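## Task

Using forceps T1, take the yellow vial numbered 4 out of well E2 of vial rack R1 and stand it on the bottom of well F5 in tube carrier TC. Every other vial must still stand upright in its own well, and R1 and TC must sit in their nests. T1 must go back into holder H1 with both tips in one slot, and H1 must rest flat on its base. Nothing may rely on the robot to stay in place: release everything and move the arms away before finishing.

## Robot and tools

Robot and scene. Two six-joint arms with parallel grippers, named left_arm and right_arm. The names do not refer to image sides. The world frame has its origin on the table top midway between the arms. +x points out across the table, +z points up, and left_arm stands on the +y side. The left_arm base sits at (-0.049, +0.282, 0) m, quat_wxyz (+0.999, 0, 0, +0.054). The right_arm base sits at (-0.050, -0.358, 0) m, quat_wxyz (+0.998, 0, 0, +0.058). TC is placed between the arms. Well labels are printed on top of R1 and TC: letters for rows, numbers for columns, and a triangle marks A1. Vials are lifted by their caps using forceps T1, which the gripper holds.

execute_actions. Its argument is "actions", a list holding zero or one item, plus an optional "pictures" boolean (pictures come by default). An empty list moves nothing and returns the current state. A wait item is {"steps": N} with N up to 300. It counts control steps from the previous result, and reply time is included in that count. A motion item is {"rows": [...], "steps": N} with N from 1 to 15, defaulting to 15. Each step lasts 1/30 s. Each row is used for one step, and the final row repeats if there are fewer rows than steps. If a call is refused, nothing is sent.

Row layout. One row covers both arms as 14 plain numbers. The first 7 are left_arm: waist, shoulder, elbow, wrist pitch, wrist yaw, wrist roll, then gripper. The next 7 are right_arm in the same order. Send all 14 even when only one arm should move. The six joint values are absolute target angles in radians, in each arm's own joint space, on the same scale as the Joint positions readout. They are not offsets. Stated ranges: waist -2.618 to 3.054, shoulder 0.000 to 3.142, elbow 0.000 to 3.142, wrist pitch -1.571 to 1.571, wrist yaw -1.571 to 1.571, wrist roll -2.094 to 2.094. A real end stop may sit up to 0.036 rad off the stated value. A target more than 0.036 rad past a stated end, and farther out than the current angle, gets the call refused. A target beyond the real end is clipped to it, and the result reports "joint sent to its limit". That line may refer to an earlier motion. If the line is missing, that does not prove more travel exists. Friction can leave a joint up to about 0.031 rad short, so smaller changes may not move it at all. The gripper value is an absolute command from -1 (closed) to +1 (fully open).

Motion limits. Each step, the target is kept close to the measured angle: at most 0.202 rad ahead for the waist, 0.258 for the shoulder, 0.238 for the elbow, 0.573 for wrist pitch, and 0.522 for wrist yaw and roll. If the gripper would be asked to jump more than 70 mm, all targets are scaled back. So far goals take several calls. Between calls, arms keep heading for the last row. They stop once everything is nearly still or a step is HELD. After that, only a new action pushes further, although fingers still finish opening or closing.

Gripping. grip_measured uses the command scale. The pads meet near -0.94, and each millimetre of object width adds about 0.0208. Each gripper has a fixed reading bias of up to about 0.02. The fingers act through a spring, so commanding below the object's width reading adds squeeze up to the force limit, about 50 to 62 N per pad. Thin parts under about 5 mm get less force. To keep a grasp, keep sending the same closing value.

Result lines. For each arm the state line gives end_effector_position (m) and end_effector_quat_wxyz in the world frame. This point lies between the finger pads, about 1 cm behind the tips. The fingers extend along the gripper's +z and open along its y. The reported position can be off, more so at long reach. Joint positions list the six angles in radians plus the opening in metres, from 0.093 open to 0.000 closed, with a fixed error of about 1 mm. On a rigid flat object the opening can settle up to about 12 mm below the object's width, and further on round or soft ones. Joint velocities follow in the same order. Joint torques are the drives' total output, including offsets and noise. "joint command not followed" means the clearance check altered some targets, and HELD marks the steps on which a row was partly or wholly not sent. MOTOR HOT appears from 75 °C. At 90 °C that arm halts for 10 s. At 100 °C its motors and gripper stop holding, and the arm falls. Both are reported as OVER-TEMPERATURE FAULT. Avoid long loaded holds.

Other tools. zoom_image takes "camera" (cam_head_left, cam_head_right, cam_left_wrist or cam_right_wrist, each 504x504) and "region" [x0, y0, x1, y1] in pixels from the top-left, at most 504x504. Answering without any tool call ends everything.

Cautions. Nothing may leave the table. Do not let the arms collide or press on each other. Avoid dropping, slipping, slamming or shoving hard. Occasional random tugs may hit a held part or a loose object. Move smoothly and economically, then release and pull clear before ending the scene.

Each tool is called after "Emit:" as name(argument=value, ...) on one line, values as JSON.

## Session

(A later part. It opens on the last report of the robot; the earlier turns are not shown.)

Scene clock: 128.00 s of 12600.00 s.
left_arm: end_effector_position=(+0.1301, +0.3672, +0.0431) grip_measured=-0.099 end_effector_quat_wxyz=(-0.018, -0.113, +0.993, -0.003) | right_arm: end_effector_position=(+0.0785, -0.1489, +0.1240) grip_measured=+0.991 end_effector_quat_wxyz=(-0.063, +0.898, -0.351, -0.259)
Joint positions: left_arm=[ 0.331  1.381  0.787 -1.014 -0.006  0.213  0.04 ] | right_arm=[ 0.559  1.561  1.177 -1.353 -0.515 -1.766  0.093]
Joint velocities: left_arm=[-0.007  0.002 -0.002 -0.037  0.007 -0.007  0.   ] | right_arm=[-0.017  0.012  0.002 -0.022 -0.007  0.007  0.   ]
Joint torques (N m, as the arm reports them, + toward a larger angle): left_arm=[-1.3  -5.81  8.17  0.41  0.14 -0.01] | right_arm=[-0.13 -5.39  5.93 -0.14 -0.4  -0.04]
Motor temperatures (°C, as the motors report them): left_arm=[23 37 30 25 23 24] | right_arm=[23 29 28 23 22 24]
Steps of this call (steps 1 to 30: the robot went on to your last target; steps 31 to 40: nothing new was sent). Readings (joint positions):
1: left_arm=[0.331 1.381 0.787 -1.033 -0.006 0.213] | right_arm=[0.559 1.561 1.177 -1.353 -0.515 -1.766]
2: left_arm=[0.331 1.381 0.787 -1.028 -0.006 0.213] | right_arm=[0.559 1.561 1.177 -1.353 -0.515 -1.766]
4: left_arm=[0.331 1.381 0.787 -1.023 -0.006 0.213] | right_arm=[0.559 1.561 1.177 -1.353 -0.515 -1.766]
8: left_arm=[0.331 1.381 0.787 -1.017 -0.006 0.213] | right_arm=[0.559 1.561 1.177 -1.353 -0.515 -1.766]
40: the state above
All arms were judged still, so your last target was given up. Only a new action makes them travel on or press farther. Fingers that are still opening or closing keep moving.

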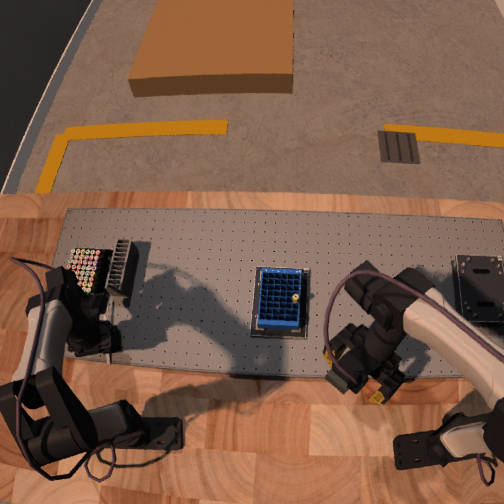

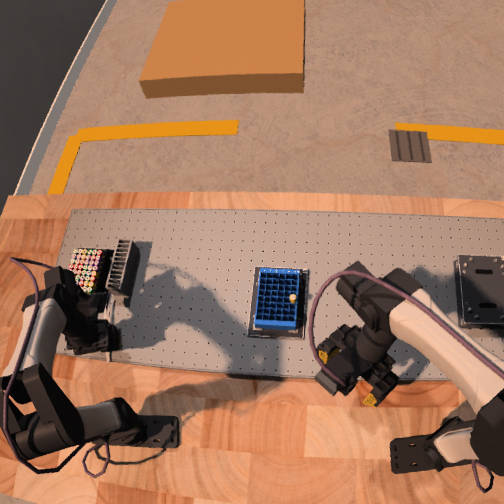

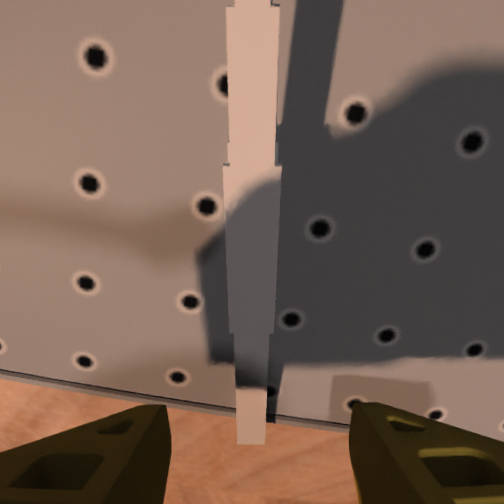

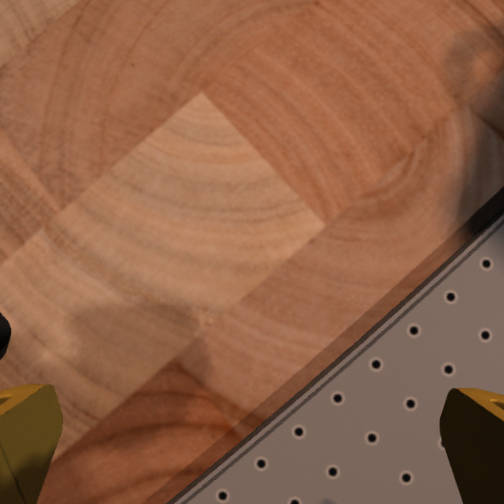

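Emit:
execute_actions(actions=[{"rows": [[0.322,1.42,0.79,-0.93,0,0.21,-0.1, 0.559,1.561,1.177,-1.353,-0.515,-1.766,1],[0.322,1.42,0.79,-0.93,0,0.21,-0.1, 0.559,1.561,1.177,-1.353,-0.515,-1.766,1],[0.322,1.42,0.79,-0.93,0,0.21,-0.1, 0.559,1.561,1.177,-1.353,-0.515,-1.766,1],[0.322,1.42,0.79,-0.93,0,0.21,-0.1, 0.559,1.561,1.177,-1.353,-0.515,-1.766,1],[0.322,1.42,0.79,-0.93,0,0.21,-0.1, 0.559,1.561,1.177,-1.353,-0.515,-1.766,1],[0.322,1.42,0.79,-0.93,0,0.21,-0.1, 0.559,1.561,1.177,-1.353,-0.515,-1.766,1],[0.322,1.46,0.765,-0.855,0,0.21,-0.1, 0.559,1.561,1.177,-1.353,-0.515,-1.766,1]], "steps": 15}], pictures=false)

Emit:
execute_actions(actions=[{"steps": 30}])

Scene clock: 134.17 s of 12600.00 s.
left_arm: end_effector_position=(+0.1544, +0.3786, +0.0294) grip_measured=-0.099 end_effector_quat_wxyz=(+0.011, -0.113, +0.993, +0.007) | right_arm: end_effector_position=(+0.0785, -0.1489, +0.1240) grip_measured=+0.991 end_effector_quat_wxyz=(-0.063, +0.898, -0.351, -0.259)
Joint positions: left_arm=[ 0.331  1.452  0.787 -0.88  -0.006  0.213  0.04 ] | right_arm=[ 0.559  1.561  1.177 -1.353 -0.515 -1.766  0.093]
Joint velocities: left_arm=[ 0.002  0.007 -0.007  0.139  0.007  0.037 -0.   ] | right_arm=[ 0.002 -0.007  0.007  0.007 -0.037  0.095  0.001]
Joint torques (N m, as the arm reports them, + toward a larger angle): left_arm=[-1.26 -4.96  5.2   0.5   0.07 -0.04] | right_arm=[-0.19 -5.51  5.86 -0.08 -0.41 -0.06]
Motor temperatures (°C, as the motors report them): left_arm=[23 36 30 25 23 24] | right_arm=[23 29 29 23 22 24]
Steps of this call (steps 1 to 90: nothing new was sent; then 2.67 s passed at rest; steps 91 to 105: all 15 steps of this action). Readings (joint positions):
91: left_arm=[0.331 1.383 0.787 -1.008 -0.006 0.213] | right_arm=[0.559 1.561 1.177 -1.353 -0.515 -1.766]
92: left_arm=[0.331 1.390 0.787 -0.996 -0.006 0.213] | right_arm=[0.559 1.561 1.177 -1.353 -0.515 -1.766]
94: left_arm=[0.331 1.404 0.787 -0.975 -0.006 0.213] | right_arm=[0.559 1.561 1.177 -1.353 -0.515 -1.766]
98: left_arm=[0.331 1.424 0.787 -0.936 -0.006 0.213] | right_arm=[0.559 1.561 1.177 -1.353 -0.515 -1.766]
105: the state above

Scene clock: 135.17 s of 12600.00 s.
left_arm: end_effector_position=(+0.1568, +0.3798, +0.0295) grip_measured=-0.099 end_effector_quat_wxyz=(+0.016, -0.113, +0.993, +0.009) | right_arm: end_effector_position=(+0.0785, -0.1489, +0.1240) grip_measured=+0.991 end_effector_quat_wxyz=(-0.063, +0.898, -0.351, -0.259)
Joint positions: left_arm=[ 0.331  1.452  0.787 -0.869 -0.006  0.213  0.04 ] | right_arm=[ 0.559  1.561  1.177 -1.353 -0.515 -1.766  0.093]
Joint velocities: left_arm=[ 0.002 -0.002  0.002  0.051 -0.037  0.022 -0.   ] | right_arm=[ 0.002 -0.002 -0.002  0.051 -0.095  0.051  0.   ]
Joint torques (N m, as the arm reports them, + toward a larger angle): left_arm=[-1.2  -5.05  5.17  0.5   0.09  0.  ] | right_arm=[-0.06 -5.41  6.15 -0.11 -0.37 -0.03]
Motor temperatures (°C, as the motors report them): left_arm=[23 36 30 25 23 24] | right_arm=[23 29 29 23 22 24]
Steps of this call (steps 1 to 30: the robot went on to your last target). Readings (joint positions):
1: left_arm=[0.331 1.452 0.787 -0.878 -0.006 0.213] | right_arm=[0.559 1.561 1.177 -1.353 -0.515 -1.766]
2: left_arm=[0.331 1.452 0.787 -0.876 -0.006 0.213] | right_arm=[0.559 1.561 1.177 -1.353 -0.515 -1.766]
4: left_arm=[0.331 1.452 0.787 -0.873 -0.006 0.213] | right_arm=[0.559 1.561 1.177 -1.353 -0.515 -1.766]
8: left_arm=[0.331 1.452 0.787 -0.871 -0.006 0.213] | right_arm=[0.559 1.561 1.177 -1.353 -0.515 -1.766]
30: the state above
All arms were judged still, so your last target was given up. Only a new action makes them travel on or press farther. Fingers that are still opening or closing keep moving.

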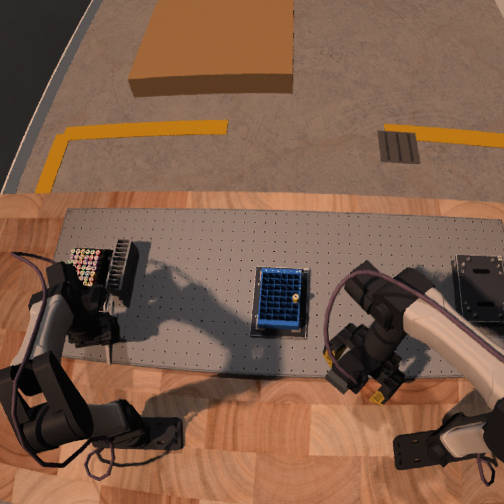

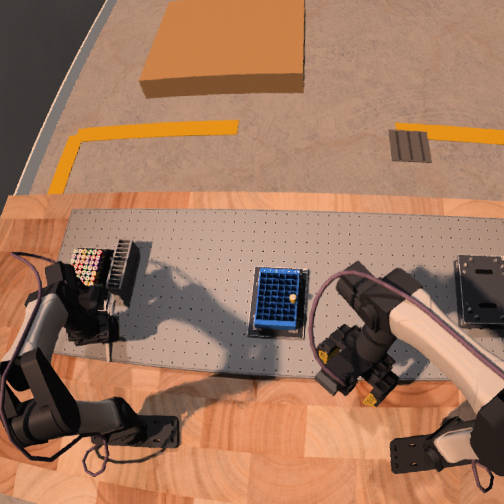

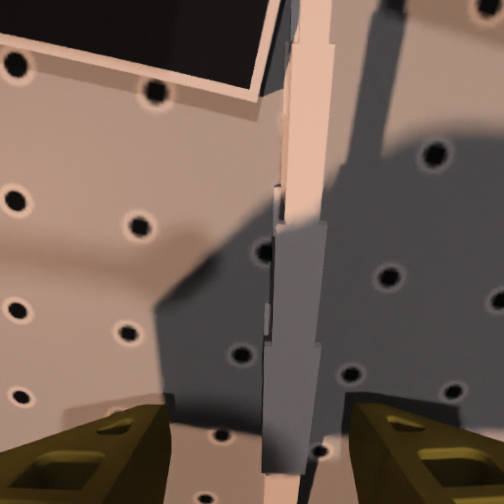

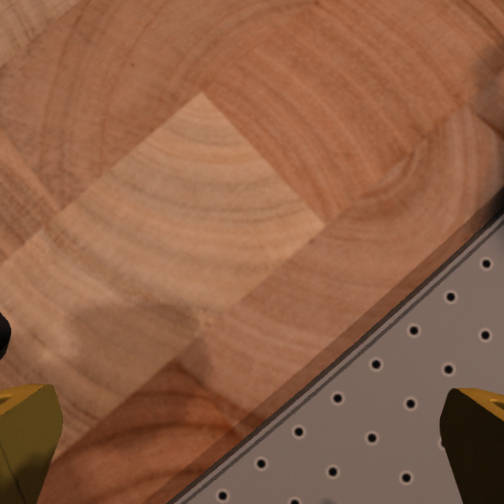

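Lower a bit more, correcting the waist.

Emit:
execute_actions(actions=[{"rows": [[0.29,1.46,0.735,-0.85,0,0.19,-0.1, 0.559,1.561,1.177,-1.353,-0.515,-1.766,1]], "steps": 15}], pictures=false)

Emit:
execute_actions(actions=[{"steps": 25}])

Scene clock: 137.93 s of 12600.00 s.
left_arm: end_effector_position=(+0.1516, +0.3699, +0.0216) grip_measured=-0.099 end_effector_quat_wxyz=(+0.007, -0.105, +0.994, +0.005) | right_arm: end_effector_position=(+0.0785, -0.1489, +0.1240) grip_measured=+0.991 end_effector_quat_wxyz=(-0.063, +0.898, -0.351, -0.259)
Joint positions: left_arm=[ 0.3    1.452  0.753 -0.857 -0.005  0.198  0.04 ] | right_arm=[ 0.559  1.561  1.177 -1.353 -0.515 -1.766  0.093]
Joint velocities: left_arm=[-0.007 -0.012  0.002 -0.066  0.095  0.007 -0.   ] | right_arm=[ 0.002 -0.017  0.032 -0.022  0.007  0.007 -0.   ]
Joint torques (N m, as the arm reports them, + toward a larger angle): left_arm=[-1.42 -4.73  5.39  0.44  0.09 -0.05] | right_arm=[-0.36 -5.62  6.02 -0.02 -0.36 -0.05]
Motor temperatures (°C, as the motors report them): left_arm=[23 35 30 25 23 24] | right_arm=[23 30 29 23 22 24]
Steps of this call (steps 1 to 68: nothing new was sent; steps 69 to 83: all 15 steps of this action). Readings (joint positions):
69: left_arm=[0.326 1.452 0.782 -0.865 -0.007 0.210] | right_arm=[0.559 1.561 1.177 -1.353 -0.515 -1.766]
70: left_arm=[0.316 1.452 0.774 -0.860 -0.007 0.207] | right_arm=[0.559 1.561 1.177 -1.353 -0.515 -1.766]
72: left_arm=[0.302 1.452 0.756 -0.859 -0.005 0.204] | right_arm=[0.559 1.561 1.177 -1.353 -0.515 -1.766]
76: left_arm=[0.300 1.452 0.753 -0.857 -0.005 0.200] | right_arm=[0.559 1.561 1.177 -1.353 -0.515 -1.766]
83: the state above

Scene clock: 138.77 s of 12600.00 s.
left_arm: end_effector_position=(+0.1516, +0.3699, +0.0216) grip_measured=-0.099 end_effector_quat_wxyz=(+0.007, -0.105, +0.994, +0.005) | right_arm: end_effector_position=(+0.0785, -0.1489, +0.1240) grip_measured=+0.991 end_effector_quat_wxyz=(-0.063, +0.898, -0.351, -0.259)
Joint positions: left_arm=[ 0.3    1.452  0.753 -0.857 -0.005  0.198  0.04 ] | right_arm=[ 0.559  1.561  1.177 -1.353 -0.515 -1.766  0.093]
Joint velocities: left_arm=[-0.022  0.007 -0.002  0.007  0.037  0.022 -0.001] | right_arm=[ 0.002 -0.007 -0.012 -0.007 -0.022 -0.081  0.   ]
Joint torques (N m, as the arm reports them, + toward a larger angle): left_arm=[-1.34 -4.87  5.4   0.41  0.06 -0.04] | right_arm=[-0.05 -5.62  5.93 -0.12 -0.38  0.02]
Motor temperatures (°C, as the motors report them): left_arm=[23 35 30 25 23 24] | right_arm=[23 30 29 23 22 24]
Steps of this call (steps 1 to 15: the robot went on to your last target; steps 16 to 25: nothing new was sent). Readings (joint positions):
1: left_arm=[0.300 1.452 0.753 -0.857 -0.005 0.198] | right_arm=[0.559 1.561 1.177 -1.353 -0.515 -1.766]
2: left_arm=[0.300 1.452 0.753 -0.857 -0.005 0.198] | right_arm=[0.559 1.561 1.177 -1.353 -0.515 -1.766]
4: left_arm=[0.300 1.452 0.753 -0.857 -0.005 0.198] | right_arm=[0.559 1.561 1.177 -1.353 -0.515 -1.766]
8: left_arm=[0.300 1.452 0.753 -0.857 -0.005 0.198] | right_arm=[0.559 1.561 1.177 -1.353 -0.515 -1.766]
25: the state above
All arms were judged still, so your last target was given up. Only a new action makes them travel on or press farther. Fingers that are still opening or closing keep moving.

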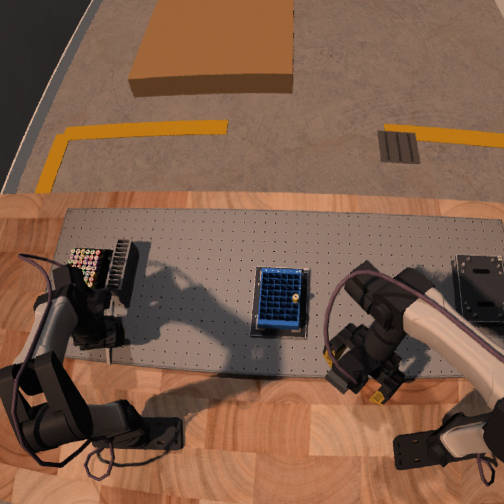

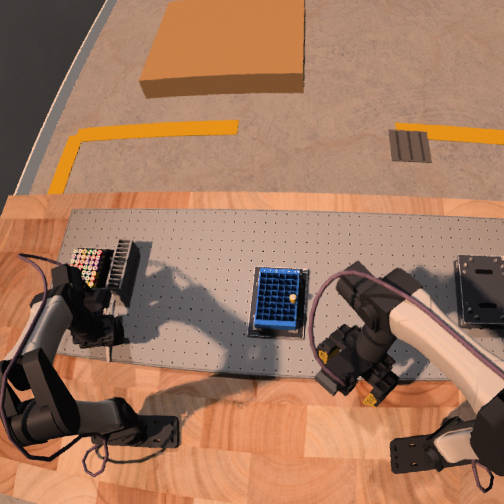

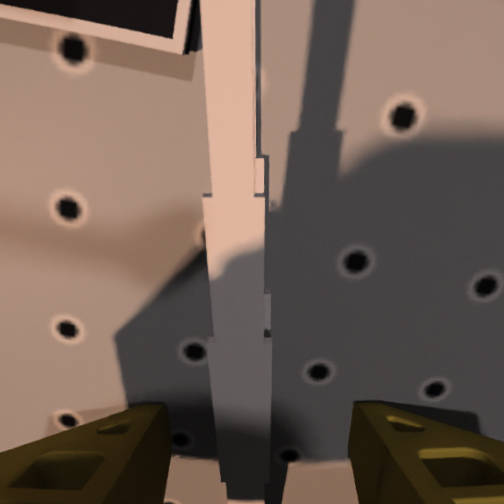

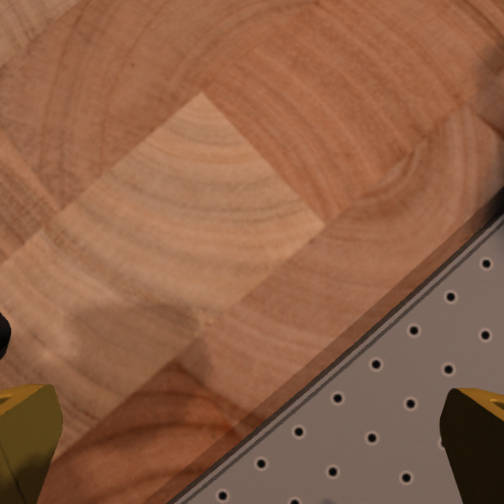

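Emit:
execute_actions(actions=[{"rows": [[0.29,1.46,0.715,-0.83,0,0.19,-0.1, 0.559,1.561,1.177,-1.353,-0.515,-1.766,1]], "steps": 15}], pictures=false)

Emit:
execute_actions(actions=[{"rows": [[0.29,1.46,0.715,-0.83,0,0.19,-0.88, 0.559,1.561,1.177,-1.353,-0.515,-1.766,1]], "steps": 15}], pictures=false)

Emit:
execute_actions(actions=[{"steps": 15}])

Scene clock: 143.07 s of 12600.00 s.
left_arm: end_effector_position=(+0.1515, +0.3698, +0.0213) grip_measured=-0.099 end_effector_quat_wxyz=(+0.007, -0.105, +0.994, +0.005) | right_arm: end_effector_position=(+0.0785, -0.1489, +0.1240) grip_measured=+0.991 end_effector_quat_wxyz=(-0.063, +0.898, -0.351, -0.259)
Joint positions: left_arm=[ 0.3    1.452  0.752 -0.856 -0.005  0.198  0.04 ] | right_arm=[ 0.559  1.561  1.177 -1.353 -0.515 -1.766  0.093]
Joint velocities: left_arm=[-0.002 -0.017  0.012 -0.037 -0.022 -0.022 -0.001] | right_arm=[ 0.007 -0.017  0.002  0.022 -0.007 -0.022 -0.001]
Joint torques (N m, as the arm reports them, + toward a larger angle): left_arm=[-1.21 -4.91  3.57  0.62  0.09 -0.04] | right_arm=[-0.14 -5.54  5.94 -0.07 -0.43 -0.03]
Motor temperatures (°C, as the motors report them): left_arm=[23 35 30 25 23 24] | right_arm=[23 30 29 23 22 24]
Steps of this call (steps 1 to 90: nothing new was sent; then 0.80 s passed at rest; steps 91 to 105: all 15 steps of this action). Readings (joint positions):
91: left_arm=[0.300 1.452 0.752 -0.856 -0.005 0.198] | right_arm=[0.559 1.561 1.177 -1.353 -0.515 -1.766]
92: left_arm=[0.300 1.452 0.752 -0.856 -0.005 0.198] | right_arm=[0.559 1.561 1.177 -1.353 -0.515 -1.766]
94: left_arm=[0.300 1.452 0.752 -0.856 -0.005 0.198] | right_arm=[0.559 1.561 1.177 -1.353 -0.515 -1.766]
98: left_arm=[0.300 1.452 0.752 -0.856 -0.005 0.198] | right_arm=[0.559 1.561 1.177 -1.353 -0.515 -1.766]
105: the state above

Scene clock: 143.57 s of 12600.00 s.
left_arm: end_effector_position=(+0.1524, +0.3679, +0.0212) grip_measured=-0.867 end_effector_quat_wxyz=(+0.008, -0.105, +0.994, +0.000) | right_arm: end_effector_position=(+0.0785, -0.1489, +0.1240) grip_measured=+0.991 end_effector_quat_wxyz=(-0.063, +0.898, -0.351, -0.259)
Joint positions: left_arm=[ 0.298  1.452  0.751 -0.854  0.004  0.197  0.004] | right_arm=[ 0.559  1.561  1.177 -1.353 -0.515 -1.766  0.093]
Joint velocities: left_arm=[-0.007 -0.002 -0.012  0.007  0.037  0.007 -0.   ] | right_arm=[ 0.007 -0.007 -0.012 -0.051 -0.066 -0.037 -0.001]
Joint torques (N m, as the arm reports them, + toward a larger angle): left_arm=[-1.13 -4.73  3.86  0.56  0.   -0.05] | right_arm=[-0.11 -5.63  5.94 -0.07 -0.38  0.  ]
Motor temperatures (°C, as the motors report them): left_arm=[23 35 30 25 23 24] | right_arm=[23 30 29 23 22 24]
Steps of this call (steps 1 to 15: all 15 steps of this action). Readings (joint positions):
1: left_arm=[0.300 1.452 0.752 -0.856 0.003 0.197] | right_arm=[0.559 1.561 1.177 -1.353 -0.515 -1.766]
2: left_arm=[0.298 1.452 0.751 -0.855 0.004 0.197] | right_arm=[0.559 1.561 1.177 -1.353 -0.515 -1.766]
4: left_arm=[0.298 1.452 0.751 -0.854 0.004 0.197] | right_arm=[0.559 1.561 1.177 -1.353 -0.515 -1.766]
8: left_arm=[0.298 1.452 0.751 -0.854 0.004 0.197] | right_arm=[0.559 1.561 1.177 -1.353 -0.515 -1.766]
15: the state above

Scene clock: 144.07 s of 12600.00 s.
left_arm: end_effector_position=(+0.1524, +0.3679, +0.0212) grip_measured=-0.867 end_effector_quat_wxyz=(+0.008, -0.105, +0.994, +0.000) | right_arm: end_effector_position=(+0.0785, -0.1489, +0.1240) grip_measured=+0.991 end_effector_quat_wxyz=(-0.063, +0.898, -0.351, -0.259)
Joint positions: left_arm=[ 0.298  1.452  0.751 -0.854  0.004  0.197  0.004] | right_arm=[ 0.559  1.561  1.177 -1.353 -0.515 -1.766  0.093]
Joint velocities: left_arm=[ 0.002  0.002 -0.007 -0.051 -0.007  0.007 -0.001] | right_arm=[ 0.002 -0.002 -0.002 -0.007 -0.022 -0.022 -0.002]
Joint torques (N m, as the arm reports them, + toward a larger angle): left_arm=[-1.16 -4.79  3.7   0.56 -0.03 -0.08] | right_arm=[-0.11 -5.44  6.05 -0.08 -0.44 -0.05]
Motor temperatures (°C, as the motors report them): left_arm=[23 34 30 25 23 24] | right_arm=[23 30 29 23 22 24]
Steps of this call (steps 1 to 15: the robot went on to your last target). Readings (joint positions):
1: left_arm=[0.298 1.452 0.751 -0.854 0.004 0.197] | right_arm=[0.559 1.561 1.177 -1.353 -0.515 -1.766]
2: left_arm=[0.298 1.452 0.751 -0.854 0.004 0.197] | right_arm=[0.559 1.561 1.177 -1.353 -0.515 -1.766]
4: left_arm=[0.298 1.452 0.751 -0.854 0.004 0.197] | right_arm=[0.559 1.561 1.177 -1.353 -0.515 -1.766]
8: left_arm=[0.298 1.452 0.751 -0.854 0.004 0.197] | right_arm=[0.559 1.561 1.177 -1.353 -0.515 -1.766]
15: the state above
All arms were judged still, so your last target was given up. Only a new action makes them travel on or press farther. Fingers that are still opening or closing keep moving.

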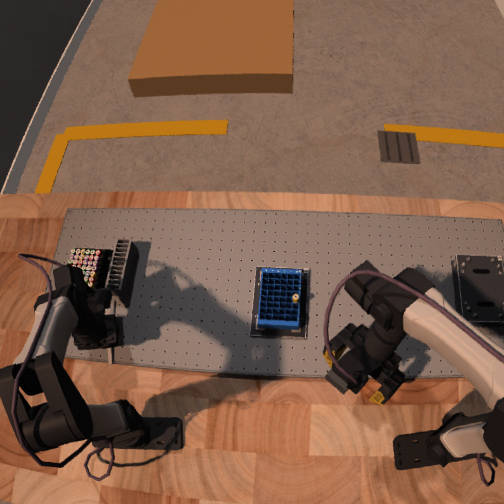

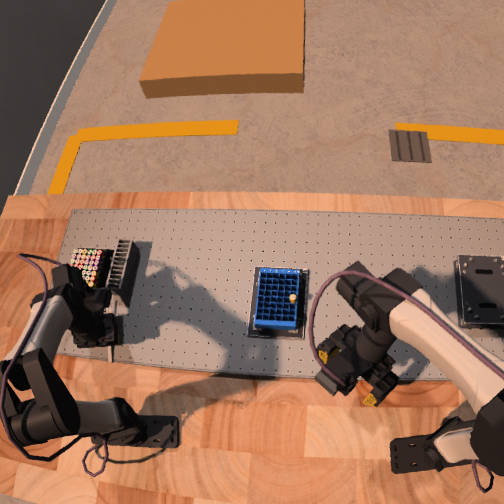

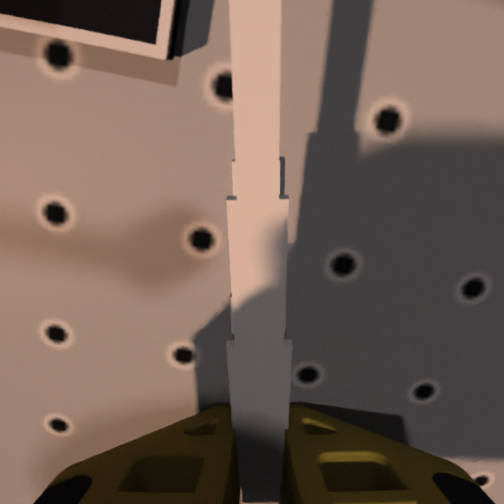

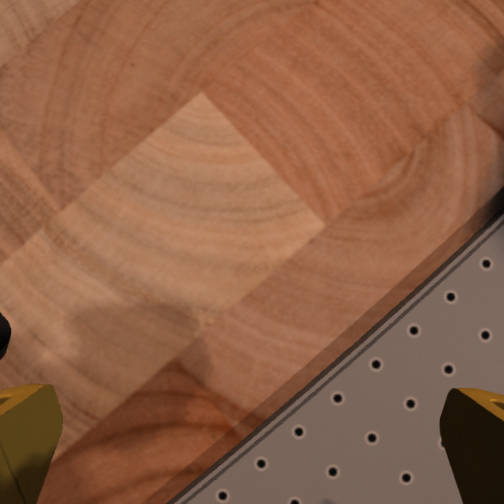

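Emit:
execute_actions(actions=[{"rows": [[0.29,1.44,0.85,-0.98,0,0.19,-0.88, 0.559,1.561,1.177,-1.353,-0.515,-1.766,1],[0.29,1.44,0.85,-0.98,0,0.19,-0.88, 0.559,1.561,1.177,-1.353,-0.515,-1.766,1],[0.29,1.44,0.85,-0.98,0,0.19,-0.88, 0.559,1.561,1.177,-1.353,-0.515,-1.766,1],[0.29,1.44,0.85,-0.98,0,0.19,-0.88, 0.559,1.561,1.177,-1.353,-0.515,-1.766,1],[0.29,1.44,0.85,-0.98,0,0.19,-0.88, 0.559,1.561,1.177,-1.353,-0.515,-1.766,1],[0.29,1.41,1.0,-1.16,0,0.19,-0.88, 0.559,1.561,1.177,-1.353,-0.515,-1.766,1],[0.29,1.41,1.0,-1.16,0,0.19,-0.88, 0.559,1.561,1.177,-1.353,-0.515,-1.766,1],[0.29,1.41,1.0,-1.16,0,0.19,-0.88, 0.559,1.561,1.177,-1.353,-0.515,-1.766,1],[0.29,1.41,1.0,-1.16,0,0.19,-0.88, 0.559,1.561,1.177,-1.353,-0.515,-1.766,1],[0.29,1.41,1.0,-1.16,0,0.19,-0.88, 0.559,1.561,1.177,-1.353,-0.515,-1.766,1],[0.29,1.372,1.133,-1.332,0,0.19,-0.88, 0.559,1.561,1.177,-1.353,-0.515,-1.766,1]], "steps": 15}], pictures=false)

Emit:
execute_actions(actions=[{"steps": 20}], pictures=false)

Emit:
execute_actions(actions=[{"rows": [[0.0,1.372,1.133,-1.332,0,1.571,-0.88, 0.559,1.561,1.177,-1.353,-0.515,-1.766,1]], "steps": 15}], pictures=false)

Emit:
execute_actions(actions=[{"steps": 40}])

Scene clock: 164.83 s of 12600.00 s.
left_arm: end_effector_position=(+0.1739, +0.3772, +0.1244) grip_measured=-0.868 end_effector_quat_wxyz=(+0.038, -0.104, +0.994, +0.010) | right_arm: end_effector_position=(+0.0785, -0.1489, +0.1240) grip_measured=+0.991 end_effector_quat_wxyz=(-0.063, +0.898, -0.351, -0.259)
Joint positions: left_arm=[ 0.298  1.383  1.116 -1.225  0.004  0.197  0.004] | right_arm=[ 0.559  1.561  1.177 -1.353 -0.515 -1.766  0.093]
Joint velocities: left_arm=[-0.002 -0.261  0.286 -0.535 -0.037 -0.051 -0.001] | right_arm=[-0.007 -0.007 -0.017 -0.037  0.051  0.051 -0.001]
Joint torques (N m, as the arm reports them, + toward a larger angle): left_arm=[-1.31 -5.11  7.57  0.18 -0.01 -0.04] | right_arm=[-0.24 -5.47  6.27 -0.09 -0.4  -0.02]
Motor temperatures (°C, as the motors report them): left_arm=[23 32 29 25 23 24] | right_arm=[23 30 29 23 22 24]
Steps of this call (steps 1 to 90: nothing new was sent; then 17.27 s passed at rest; steps 91 to 105: all 15 steps of this action). Readings (joint positions):
91: left_arm=[0.298 1.452 0.764 -0.873 0.004 0.197] | right_arm=[0.559 1.561 1.177 -1.353 -0.515 -1.766]
92: left_arm=[0.298 1.453 0.784 -0.900 0.004 0.197] | right_arm=[0.559 1.561 1.177 -1.353 -0.515 -1.766]
94: left_arm=[0.298 1.453 0.819 -0.923 0.004 0.197] | right_arm=[0.559 1.561 1.177 -1.353 -0.515 -1.766]
98: left_arm=[0.298 1.443 0.933 -1.042 0.004 0.197] | right_arm=[0.559 1.561 1.177 -1.353 -0.515 -1.766]
105: the state above

Scene clock: 165.50 s of 12600.00 s.
left_arm: end_effector_position=(+0.1548, +0.3689, +0.1275) grip_measured=-0.868 end_effector_quat_wxyz=(+0.002, -0.105, +0.995, -0.002) | right_arm: end_effector_position=(+0.0785, -0.1489, +0.1240) grip_measured=+0.991 end_effector_quat_wxyz=(-0.063, +0.898, -0.351, -0.259)
Joint positions: left_arm=[ 0.298  1.374  1.123 -1.318  0.004  0.197  0.004] | right_arm=[ 0.559  1.561  1.177 -1.353 -0.515 -1.766  0.093]
Joint velocities: left_arm=[ 0.007 -0.022 -0.027 -0.022 -0.007 -0.007 -0.001] | right_arm=[ 0.012  0.012  0.012 -0.022  0.037 -0.066  0.001]
Joint torques (N m, as the arm reports them, + toward a larger angle): left_arm=[-1.24 -5.45  8.51  0.2  -0.02 -0.07] | right_arm=[-0.12 -5.47  6.   -0.05 -0.39 -0.05]
Motor temperatures (°C, as the motors report them): left_arm=[23 32 29 25 23 24] | right_arm=[23 30 29 23 22 24]
Steps of this call (steps 1 to 20: the robot went on to your last target). Readings (joint positions):
1: left_arm=[0.298 1.376 1.122 -1.241 0.004 0.197] | right_arm=[0.559 1.561 1.177 -1.353 -0.515 -1.766]
2: left_arm=[0.298 1.374 1.123 -1.255 0.004 0.197] | right_arm=[0.559 1.561 1.177 -1.353 -0.515 -1.766]
4: left_arm=[0.298 1.374 1.123 -1.281 0.004 0.197] | right_arm=[0.559 1.561 1.177 -1.353 -0.515 -1.766]
8: left_arm=[0.298 1.374 1.123 -1.306 0.004 0.197] | right_arm=[0.559 1.561 1.177 -1.353 -0.515 -1.766]
20: the state above

Scene clock: 166.00 s of 12600.00 s.
left_arm: end_effector_position=(+0.1709, +0.3056, +0.1275) grip_measured=-0.868 end_effector_quat_wxyz=(+0.002, +0.615, +0.789, -0.002) | right_arm: end_effector_position=(+0.0785, -0.1489, +0.1240) grip_measured=+0.991 end_effector_quat_wxyz=(-0.063, +0.898, -0.351, -0.259)
Joint positions: left_arm=[ 0.002  1.374  1.123 -1.32   0.006  1.435  0.004] | right_arm=[ 0.559  1.561  1.177 -1.353 -0.515 -1.766  0.093]
Joint velocities: left_arm=[ 0.007 -0.002 -0.007  0.081 -0.037  0.886 -0.002] | right_arm=[-0.002 -0.007 -0.007 -0.007  0.037 -0.051  0.   ]
Joint torques (N m, as the arm reports them, + toward a larger angle): left_arm=[-0.74 -5.22  8.26  0.15  0.03  0.06] | right_arm=[-0.18 -5.49  6.03 -0.12 -0.39 -0.08]
Motor temperatures (°C, as the motors report them): left_arm=[23 32 29 25 23 24] | right_arm=[23 30 29 23 22 24]
Steps of this call (steps 1 to 15: all 15 steps of this action). Readings (joint positions):
1: left_arm=[0.269 1.374 1.123 -1.318 -0.011 0.276] | right_arm=[0.559 1.561 1.177 -1.353 -0.515 -1.766]
2: left_arm=[0.203 1.374 1.123 -1.318 -0.015 0.375] | right_arm=[0.559 1.561 1.177 -1.353 -0.515 -1.766]
4: left_arm=[0.065 1.374 1.123 -1.318 -0.006 0.574] | right_arm=[0.559 1.561 1.177 -1.353 -0.515 -1.766]
8: left_arm=[0.002 1.374 1.123 -1.319 0.006 0.973] | right_arm=[0.559 1.561 1.177 -1.353 -0.515 -1.766]
15: the state above

Scene clock: 167.33 s of 12600.00 s.
left_arm: end_effector_position=(+0.1709, +0.3056, +0.1275) grip_measured=-0.868 end_effector_quat_wxyz=(+0.003, +0.664, +0.747, -0.002) | right_arm: end_effector_position=(+0.0785, -0.1489, +0.1240) grip_measured=+0.991 end_effector_quat_wxyz=(-0.063, +0.898, -0.351, -0.259)
Joint positions: left_arm=[ 0.002  1.374  1.123 -1.32   0.006  1.564  0.004] | right_arm=[ 0.559  1.561  1.177 -1.353 -0.515 -1.766  0.093]
Joint velocities: left_arm=[ 0.012  0.017 -0.017 -0.037 -0.022  0.022  0.   ] | right_arm=[-0.002  0.007  0.002  0.066 -0.037  0.037 -0.001]
Joint torques (N m, as the arm reports them, + toward a larger angle): left_arm=[-0.77 -5.23  8.2   0.11  0.04  0.09] | right_arm=[-0.37 -5.3   6.23 -0.06 -0.4   0.  ]
Motor temperatures (°C, as the motors report them): left_arm=[23 32 29 25 23 24] | right_arm=[23 30 29 23 22 24]
Steps of this call (steps 1 to 30: the robot went on to your last target; steps 31 to 40: nothing new was sent). Readings (joint positions):
1: left_arm=[0.002 1.374 1.123 -1.320 0.006 1.461] | right_arm=[0.559 1.561 1.177 -1.353 -0.515 -1.766]
2: left_arm=[0.002 1.374 1.123 -1.320 0.006 1.482] | right_arm=[0.559 1.561 1.177 -1.353 -0.515 -1.766]
4: left_arm=[0.002 1.374 1.123 -1.320 0.006 1.512] | right_arm=[0.559 1.561 1.177 -1.353 -0.515 -1.766]
8: left_arm=[0.002 1.374 1.123 -1.320 0.006 1.543] | right_arm=[0.559 1.561 1.177 -1.353 -0.515 -1.766]
40: the state above
All arms were judged still, so your last target was given up. Only a new action makes them travel on or press farther. Fingers that are still opening or closing keep moving.

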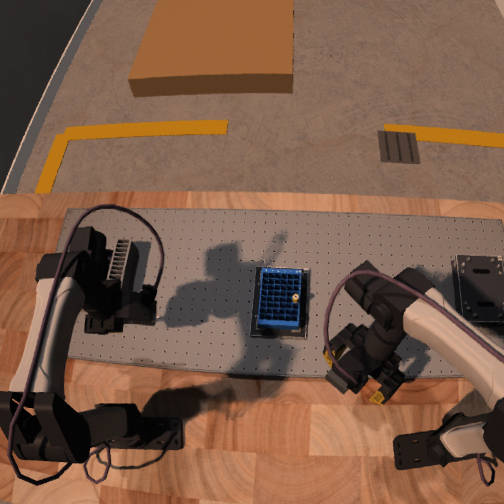

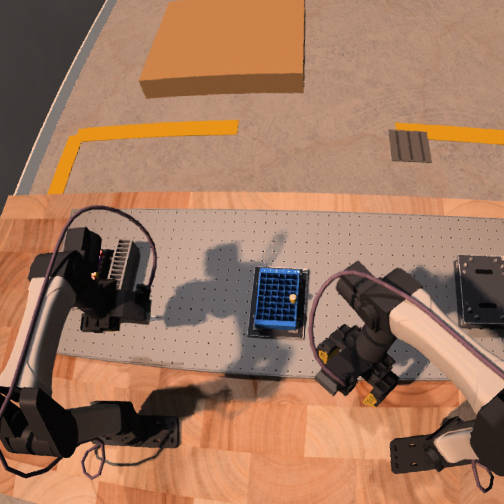

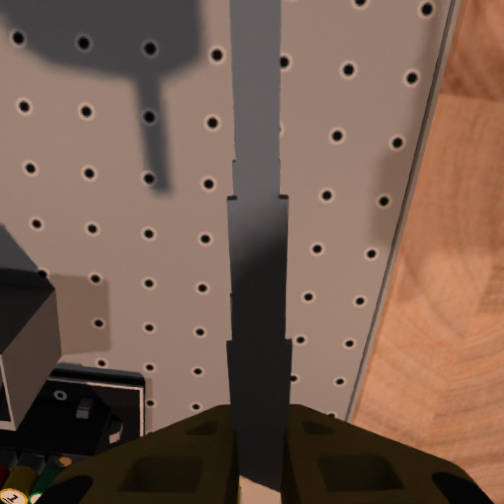

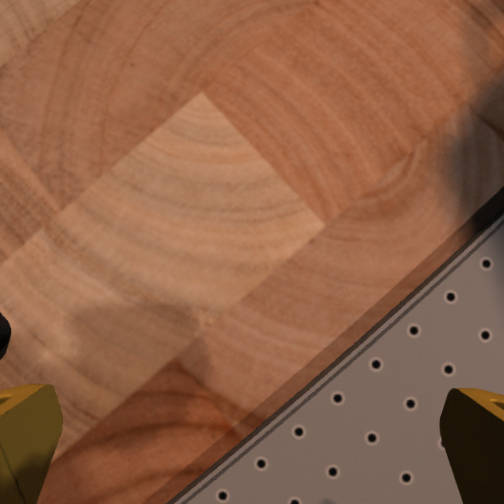

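Now yaw.

Emit:
execute_actions(actions=[{"rows": [[-0.347,1.372,1.133,-1.332,-1.571,1.571,-0.88, 0.559,1.561,1.177,-1.353,-0.515,-1.766,1]], "steps": 15}], pictures=false)

Emit:
execute_actions(actions=[{"steps": 45}], pictures=false)

Emit:
execute_actions(actions=[{"rows": [[-0.347,2.0,1.34,-0.90,-1.571,1.571,-0.88, 0.559,1.561,1.177,-1.353,-0.515,-1.766,1]], "steps": 15}], pictures=false)

Emit:
execute_actions(actions=[{"steps": 45}])

Scene clock: 170.93 s of 12600.00 s.
left_arm: end_effector_position=(+0.2041, +0.3908, +0.2594) grip_measured=-0.868 end_effector_quat_wxyz=(-0.387, +0.611, +0.485, +0.492) | right_arm: end_effector_position=(+0.0785, -0.1489, +0.1240) grip_measured=+0.991 end_effector_quat_wxyz=(-0.063, +0.898, -0.351, -0.259)
Joint positions: left_arm=[-0.344  1.374  1.123 -1.321 -1.353  1.565  0.004] | right_arm=[ 0.559  1.561  1.177 -1.353 -0.515 -1.766  0.093]
Joint velocities: left_arm=[ 0.012 -0.017 -0.017  0.066 -1.458  0.007 -0.   ] | right_arm=[-0.012 -0.007 -0.017  0.007 -0.037 -0.022 -0.   ]
Joint torques (N m, as the arm reports them, + toward a larger angle): left_arm=[-0.79 -5.19  8.22  0.17 -0.65  0.04] | right_arm=[-0.2  -5.5   5.98 -0.11 -0.4  -0.01]
Motor temperatures (°C, as the motors report them): left_arm=[23 32 29 25 23 24] | right_arm=[23 30 29 23 22 24]
joint sent to its limit (left arm) — the command would take joint 5 (wrist yaw) past its lower limit, so that joint was sent only as far as its limit.
Steps of this call (steps 1 to 90: nothing new was sent; then 0.10 s passed at rest; steps 91 to 105: all 15 steps of this action). Readings (joint positions):
91: left_arm=[-0.032 1.374 1.123 -1.320 -0.077 1.564] | right_arm=[0.559 1.561 1.177 -1.353 -0.515 -1.766]
92: left_arm=[-0.100 1.374 1.123 -1.320 -0.183 1.564] | right_arm=[0.559 1.561 1.177 -1.353 -0.515 -1.766]
94: left_arm=[-0.245 1.374 1.123 -1.320 -0.379 1.565] | right_arm=[0.559 1.561 1.177 -1.353 -0.515 -1.766]
98: left_arm=[-0.344 1.374 1.123 -1.320 -0.756 1.565] | right_arm=[0.559 1.561 1.177 -1.353 -0.515 -1.766]
105: the state above

Scene clock: 172.43 s of 12600.00 s.
left_arm: end_effector_position=(+0.2050, +0.3946, +0.2932) grip_measured=-0.868 end_effector_quat_wxyz=(-0.433, +0.558, +0.443, +0.552) | right_arm: end_effector_position=(+0.0785, -0.1489, +0.1240) grip_measured=+0.991 end_effector_quat_wxyz=(-0.063, +0.898, -0.351, -0.259)
Joint positions: left_arm=[-0.344  1.374  1.123 -1.321 -1.555  1.565  0.004] | right_arm=[ 0.559  1.561  1.177 -1.353 -0.515 -1.766  0.093]
Joint velocities: left_arm=[ 0.007 -0.007 -0.007 -0.051 -0.037 -0.139 -0.001] | right_arm=[-0.012  0.007 -0.022  0.022  0.051  0.022 -0.001]
Joint torques (N m, as the arm reports them, + toward a larger angle): left_arm=[-0.9  -5.29  8.25  0.14 -0.8   0.11] | right_arm=[-0.16 -5.52  6.32 -0.07 -0.38 -0.01]
Motor temperatures (°C, as the motors report them): left_arm=[23 32 29 25 23 24] | right_arm=[23 30 29 23 22 24]
joint sent to its limit (left arm) — the command would take joint 5 (wrist yaw) past its lower limit, so that joint was sent only as far as its limit.
Steps of this call (steps 1 to 30: the robot went on to your last target; steps 31 to 45: nothing new was sent). Readings (joint positions):
1: left_arm=[-0.344 1.374 1.123 -1.321 -1.395 1.565] | right_arm=[0.559 1.561 1.177 -1.353 -0.515 -1.766]
2: left_arm=[-0.344 1.374 1.123 -1.321 -1.428 1.565] | right_arm=[0.559 1.561 1.177 -1.353 -0.515 -1.766]
4: left_arm=[-0.344 1.374 1.123 -1.321 -1.475 1.565] | right_arm=[0.559 1.561 1.177 -1.353 -0.515 -1.766]
8: left_arm=[-0.344 1.374 1.123 -1.321 -1.523 1.565] | right_arm=[0.559 1.561 1.177 -1.353 -0.515 -1.766]
45: the state above
All arms were judged still, so your last target was given up. Only a new action makes them travel on or press farther. Fingers that are still opening or closing keep moving.

Scene clock: 172.93 s of 12600.00 s.
left_arm: end_effector_position=(+0.3396, +0.3627, +0.1560) grip_measured=-0.868 end_effector_quat_wxyz=(-0.454, +0.575, +0.422, +0.533) | right_arm: end_effector_position=(+0.0785, -0.1489, +0.1240) grip_measured=+0.991 end_effector_quat_wxyz=(-0.063, +0.898, -0.351, -0.259)
Joint positions: left_arm=[-0.343  2.045  1.329 -0.932 -1.552  1.566  0.004] | right_arm=[ 0.559  1.561  1.177 -1.353 -0.515 -1.766  0.093]
Joint velocities: left_arm=[ 0.002 -0.242  0.002  0.198 -0.051  0.022  0.001] | right_arm=[-0.012  0.002  0.002  0.007  0.037 -0.037  0.001]
Joint torques (N m, as the arm reports them, + toward a larger angle): left_arm=[ -0.84 -14.15   7.46   0.24  -0.78   0.05] | right_arm=[-0.21 -5.44  5.9  -0.08 -0.4  -0.07]
Motor temperatures (°C, as the motors report them): left_arm=[23 32 29 25 23 24] | right_arm=[23 30 29 23 22 24]
joint sent to its limit (left arm) — the command would take joint 5 (wrist yaw) past its lower limit, so that joint was sent only as far as its limit.
Steps of this call (steps 1 to 15: all 15 steps of this action). Readings (joint positions):
1: left_arm=[-0.343 1.395 1.145 -1.308 -1.552 1.566] | right_arm=[0.559 1.561 1.177 -1.353 -0.515 -1.766]
2: left_arm=[-0.343 1.442 1.194 -1.263 -1.554 1.566] | right_arm=[0.559 1.561 1.177 -1.353 -0.515 -1.766]
4: left_arm=[-0.343 1.566 1.285 -1.154 -1.563 1.566] | right_arm=[0.559 1.561 1.177 -1.353 -0.515 -1.766]
8: left_arm=[-0.343 1.833 1.336 -1.012 -1.569 1.566] | right_arm=[0.559 1.561 1.177 -1.353 -0.515 -1.766]
15: the state above

Scene clock: 174.43 s of 12600.00 s.
left_arm: end_effector_position=(+0.3394, +0.3628, +0.1673) grip_measured=-0.868 end_effector_quat_wxyz=(-0.442, +0.564, +0.435, +0.546) | right_arm: end_effector_position=(+0.0785, -0.1489, +0.1240) grip_measured=+0.991 end_effector_quat_wxyz=(-0.063, +0.898, -0.351, -0.259)
Joint positions: left_arm=[-0.343  2.014  1.329 -0.915 -1.557  1.566  0.004] | right_arm=[ 0.559  1.561  1.177 -1.353 -0.515 -1.766  0.093]
Joint velocities: left_arm=[-0.012  0.007 -0.022 -0.051  0.022  0.037  0.   ] | right_arm=[-0.012 -0.017  0.017  0.007  0.007  0.037  0.   ]
Joint torques (N m, as the arm reports them, + toward a larger angle): left_arm=[ -0.93 -12.57   7.62   0.34  -0.7    0.03] | right_arm=[-0.2  -5.66  6.1  -0.06 -0.38 -0.01]
Motor temperatures (°C, as the motors report them): left_arm=[23 33 29 25 23 24] | right_arm=[23 30 29 23 22 24]
joint sent to its limit (left arm) — the command would take joint 5 (wrist yaw) past its lower limit, so that joint was sent only as far as its limit.
Steps of this call (steps 1 to 30: the robot went on to your last target; steps 31 to 45: nothing new was sent). Readings (joint positions):
1: left_arm=[-0.343 2.037 1.329 -0.928 -1.552 1.566] | right_arm=[0.559 1.561 1.177 -1.353 -0.515 -1.766]
2: left_arm=[-0.343 2.029 1.329 -0.925 -1.553 1.566] | right_arm=[0.559 1.561 1.177 -1.353 -0.515 -1.766]
4: left_arm=[-0.343 2.017 1.329 -0.921 -1.555 1.566] | right_arm=[0.559 1.561 1.177 -1.353 -0.515 -1.766]
8: left_arm=[-0.343 2.014 1.329 -0.917 -1.557 1.566] | right_arm=[0.559 1.561 1.177 -1.353 -0.515 -1.766]
45: the state above
All arms were judged still, so your last target was given up. Only a new action makes them travel on or press farther. Fingers that are still opening or closing keep moving.

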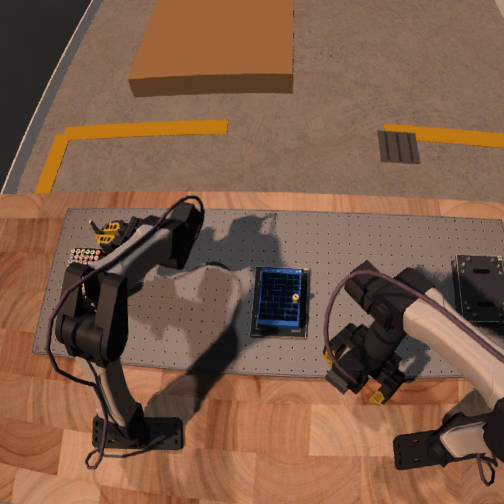

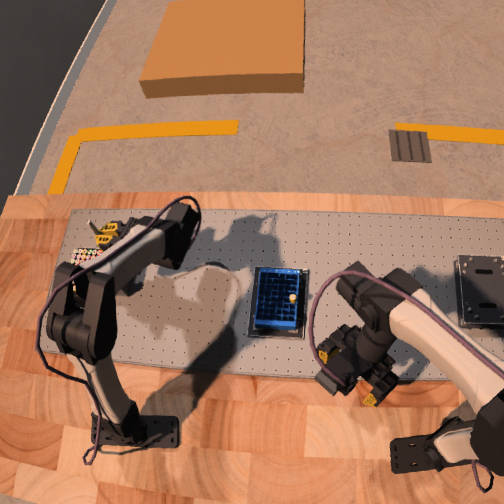

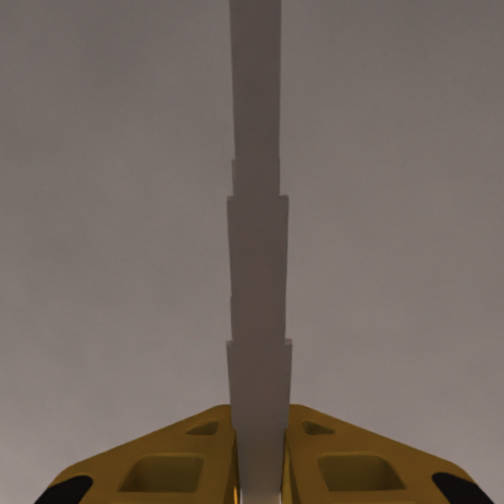

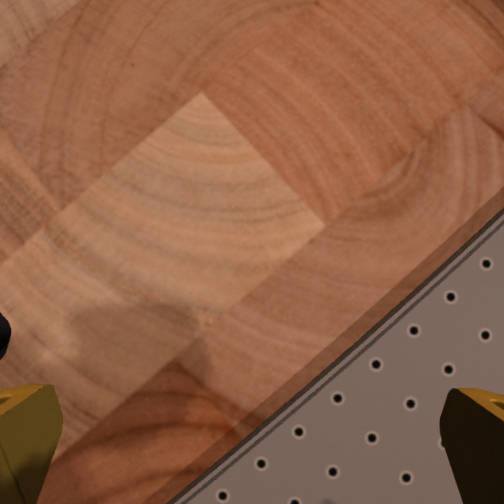

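Emit:
execute_actions(actions=[{"rows": [[-0.347,2.0,1.34,-0.90,-1.557,1.571,-0.88, 1.085,1.7,1.0,0.5,0.2,0,0]], "steps": 15}], pictures=false)

Emit:
execute_actions(actions=[{"steps": 30}], pictures=false)

Emit:
execute_actions(actions=[{"rows": [[-0.347,2.0,1.34,-0.90,-1.557,1.571,-0.88, 1.085,1.977,0.782,1.195,0.2,0,0]], "steps": 15}], pictures=false)

Emit:
execute_actions(actions=[{"steps": 40}])

Scene clock: 185.47 s of 12600.00 s.
left_arm: end_effector_position=(+0.3394, +0.3628, +0.1673) grip_measured=-0.868 end_effector_quat_wxyz=(-0.442, +0.564, +0.435, +0.546) | right_arm: end_effector_position=(+0.1273, +0.0420, +0.0762) grip_measured=+0.003 end_effector_quat_wxyz=(-0.339, +0.741, -0.579, -0.037)
Joint positions: left_arm=[-0.343  2.014  1.329 -0.915 -1.557  1.566  0.004] | right_arm=[ 1.083  1.714  1.013 -0.182  0.117 -0.658  0.045]
Joint velocities: left_arm=[-0.007  0.007 -0.007 -0.066  0.007  0.051 -0.   ] | right_arm=[-0.007 -0.007 -0.012  2.337  0.33   2.103 -0.   ]
Joint torques (N m, as the arm reports them, + toward a larger angle): left_arm=[ -0.99 -12.49   7.87   0.35  -0.62   0.08] | right_arm=[-0.16 -8.77  6.2   1.66  0.07  0.06]
Motor temperatures (°C, as the motors report them): left_arm=[23 35 30 25 23 24] | right_arm=[23 30 29 23 22 24]
Steps of this call (steps 1 to 90: nothing new was sent; then 7.53 s passed at rest; steps 91 to 105: all 15 steps of this action). Readings (joint positions):
91: left_arm=[-0.343 2.014 1.329 -0.915 -1.557 1.566] | right_arm=[0.575 1.563 1.164 -1.313 -0.470 -1.716]
92: left_arm=[-0.343 2.014 1.329 -0.915 -1.557 1.566] | right_arm=[0.611 1.572 1.139 -1.241 -0.403 -1.651]
94: left_arm=[-0.343 2.014 1.329 -0.915 -1.557 1.566] | right_arm=[0.707 1.619 1.086 -1.084 -0.253 -1.504]
98: left_arm=[-0.343 2.014 1.329 -0.915 -1.557 1.566] | right_arm=[0.932 1.706 1.020 -0.740 -0.014 -1.182]
105: the state above

Scene clock: 186.47 s of 12600.00 s.
left_arm: end_effector_position=(+0.3394, +0.3628, +0.1673) grip_measured=-0.868 end_effector_quat_wxyz=(-0.442, +0.564, +0.435, +0.546) | right_arm: end_effector_position=(+0.1680, +0.1121, +0.2090) grip_measured=+0.003 end_effector_quat_wxyz=(+0.555, -0.393, +0.675, +0.286)
Joint positions: left_arm=[-0.343  2.014  1.329 -0.915 -1.557  1.566  0.004] | right_arm=[ 1.083  1.714  1.013  0.475  0.192 -0.009  0.045]
Joint velocities: left_arm=[ 0.007  0.002 -0.007 -0.022 -0.007  0.022 -0.   ] | right_arm=[-0.007  0.012 -0.002 -0.007 -0.022 -0.022 -0.   ]
Joint torques (N m, as the arm reports them, + toward a larger angle): left_arm=[ -0.88 -12.52   7.8    0.38  -0.64   0.07] | right_arm=[-0.17 -9.24  6.62  2.32  0.04  0.06]
Motor temperatures (°C, as the motors report them): left_arm=[23 35 30 25 23 24] | right_arm=[23 30 29 24 22 24]
Steps of this call (steps 1 to 30: the robot went on to your last target). Readings (joint positions):
1: left_arm=[-0.343 2.014 1.329 -0.915 -1.557 1.566] | right_arm=[1.083 1.714 1.013 -0.102 0.129 -0.583]
2: left_arm=[-0.343 2.014 1.329 -0.915 -1.557 1.566] | right_arm=[1.083 1.714 1.013 -0.022 0.139 -0.508]
4: left_arm=[-0.343 2.014 1.329 -0.915 -1.557 1.566] | right_arm=[1.083 1.714 1.013 0.138 0.156 -0.348]
8: left_arm=[-0.343 2.014 1.329 -0.915 -1.557 1.566] | right_arm=[1.083 1.714 1.013 0.355 0.178 -0.146]
30: the state above

Scene clock: 186.97 s of 12600.00 s.
left_arm: end_effector_position=(+0.3395, +0.3628, +0.1673) grip_measured=-0.868 end_effector_quat_wxyz=(-0.442, +0.564, +0.435, +0.546) | right_arm: end_effector_position=(+0.1645, +0.1029, +0.1203) grip_measured=+0.003 end_effector_quat_wxyz=(+0.594, -0.365, +0.643, +0.317)
Joint positions: left_arm=[-0.343  2.014  1.329 -0.915 -1.557  1.566  0.004] | right_arm=[ 1.083  2.     0.772  1.132  0.192 -0.008  0.045]
Joint velocities: left_arm=[ 0.007 -0.017  0.002  0.051 -0.022 -0.022  0.   ] | right_arm=[ 0.012 -0.066  0.022  0.359  0.007 -0.022  0.001]
Joint torques (N m, as the arm reports them, + toward a larger angle): left_arm=[ -0.8  -12.55   7.67   0.32  -0.67   0.09] | right_arm=[  0.24 -10.2    6.42   2.14   0.03   0.08]
Motor temperatures (°C, as the motors report them): left_arm=[23 36 30 25 23 24] | right_arm=[23 30 29 24 22 24]
Steps of this call (steps 1 to 15: all 15 steps of this action). Readings (joint positions):
1: left_arm=[-0.343 2.014 1.329 -0.915 -1.557 1.566] | right_arm=[1.083 1.731 0.990 0.547 0.192 -0.009]
2: left_arm=[-0.343 2.014 1.329 -0.915 -1.557 1.566] | right_arm=[1.083 1.762 0.957 0.661 0.192 -0.009]
4: left_arm=[-0.343 2.014 1.329 -0.915 -1.557 1.566] | right_arm=[1.083 1.866 0.878 0.872 0.192 -0.008]
8: left_arm=[-0.343 2.014 1.329 -0.915 -1.557 1.566] | right_arm=[1.083 2.013 0.780 0.997 0.192 -0.008]
15: the state above

Scene clock: 188.30 s of 12600.00 s.
left_arm: end_effector_position=(+0.3395, +0.3628, +0.1673) grip_measured=-0.868 end_effector_quat_wxyz=(-0.442, +0.564, +0.435, +0.546) | right_arm: end_effector_position=(+0.1647, +0.1035, +0.1305) grip_measured=+0.003 end_effector_quat_wxyz=(+0.606, -0.356, +0.633, +0.326)
Joint positions: left_arm=[-0.343  2.014  1.329 -0.915 -1.557  1.566  0.004] | right_arm=[ 1.083  1.998  0.772  1.171  0.192 -0.008  0.045]
Joint velocities: left_arm=[ 0.002 -0.017  0.007 -0.037 -0.007 -0.022 -0.001] | right_arm=[ 0.002  0.012 -0.002  0.037  0.022  0.007 -0.   ]
Joint torques (N m, as the arm reports them, + toward a larger angle): left_arm=[ -0.88 -12.59   7.71   0.37  -0.61   0.08] | right_arm=[  0.27 -10.43   6.41   2.27   0.07   0.02]
Motor temperatures (°C, as the motors report them): left_arm=[23 36 30 25 23 24] | right_arm=[23 31 29 25 22 24]
Steps of this call (steps 1 to 30: the robot went on to your last target; steps 31 to 40: nothing new was sent). Readings (joint positions):
1: left_arm=[-0.343 2.014 1.329 -0.915 -1.557 1.566] | right_arm=[1.083 1.998 0.772 1.143 0.192 -0.008]
2: left_arm=[-0.343 2.014 1.329 -0.915 -1.557 1.566] | right_arm=[1.083 1.998 0.772 1.151 0.192 -0.008]
4: left_arm=[-0.343 2.014 1.329 -0.915 -1.557 1.566] | right_arm=[1.083 1.998 0.772 1.159 0.192 -0.008]
8: left_arm=[-0.343 2.014 1.329 -0.915 -1.557 1.566] | right_arm=[1.083 1.998 0.772 1.166 0.192 -0.008]
40: the state above
All arms were judged still, so your last target was given up. Only a new action makes them travel on or press farther. Fingers that are still opening or closing keep moving.

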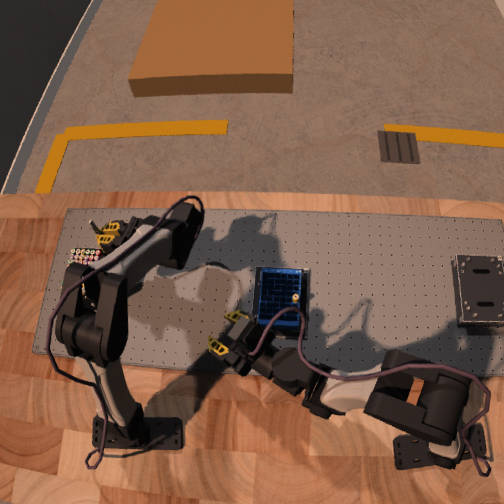

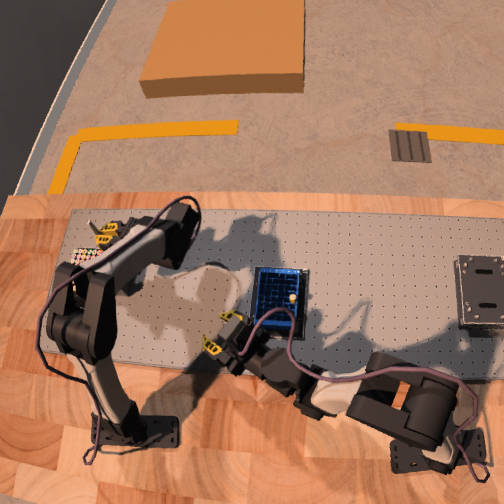

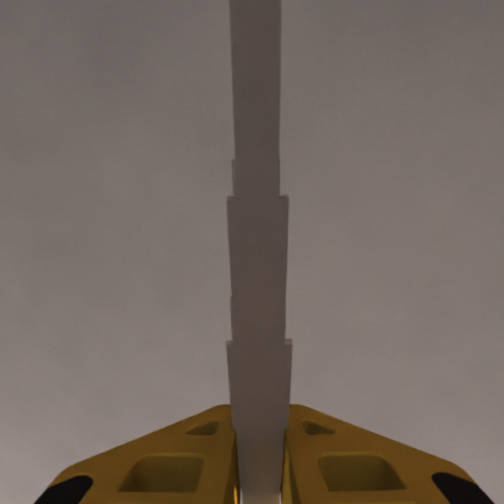

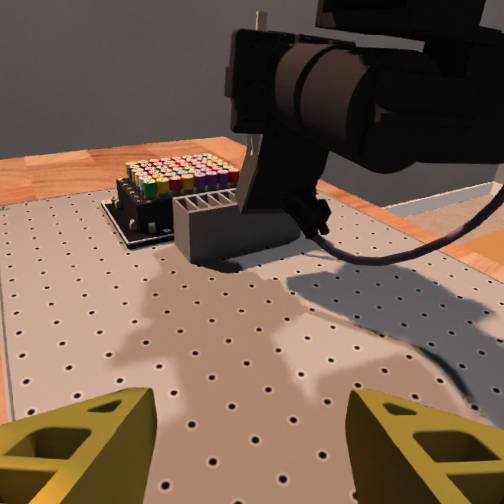

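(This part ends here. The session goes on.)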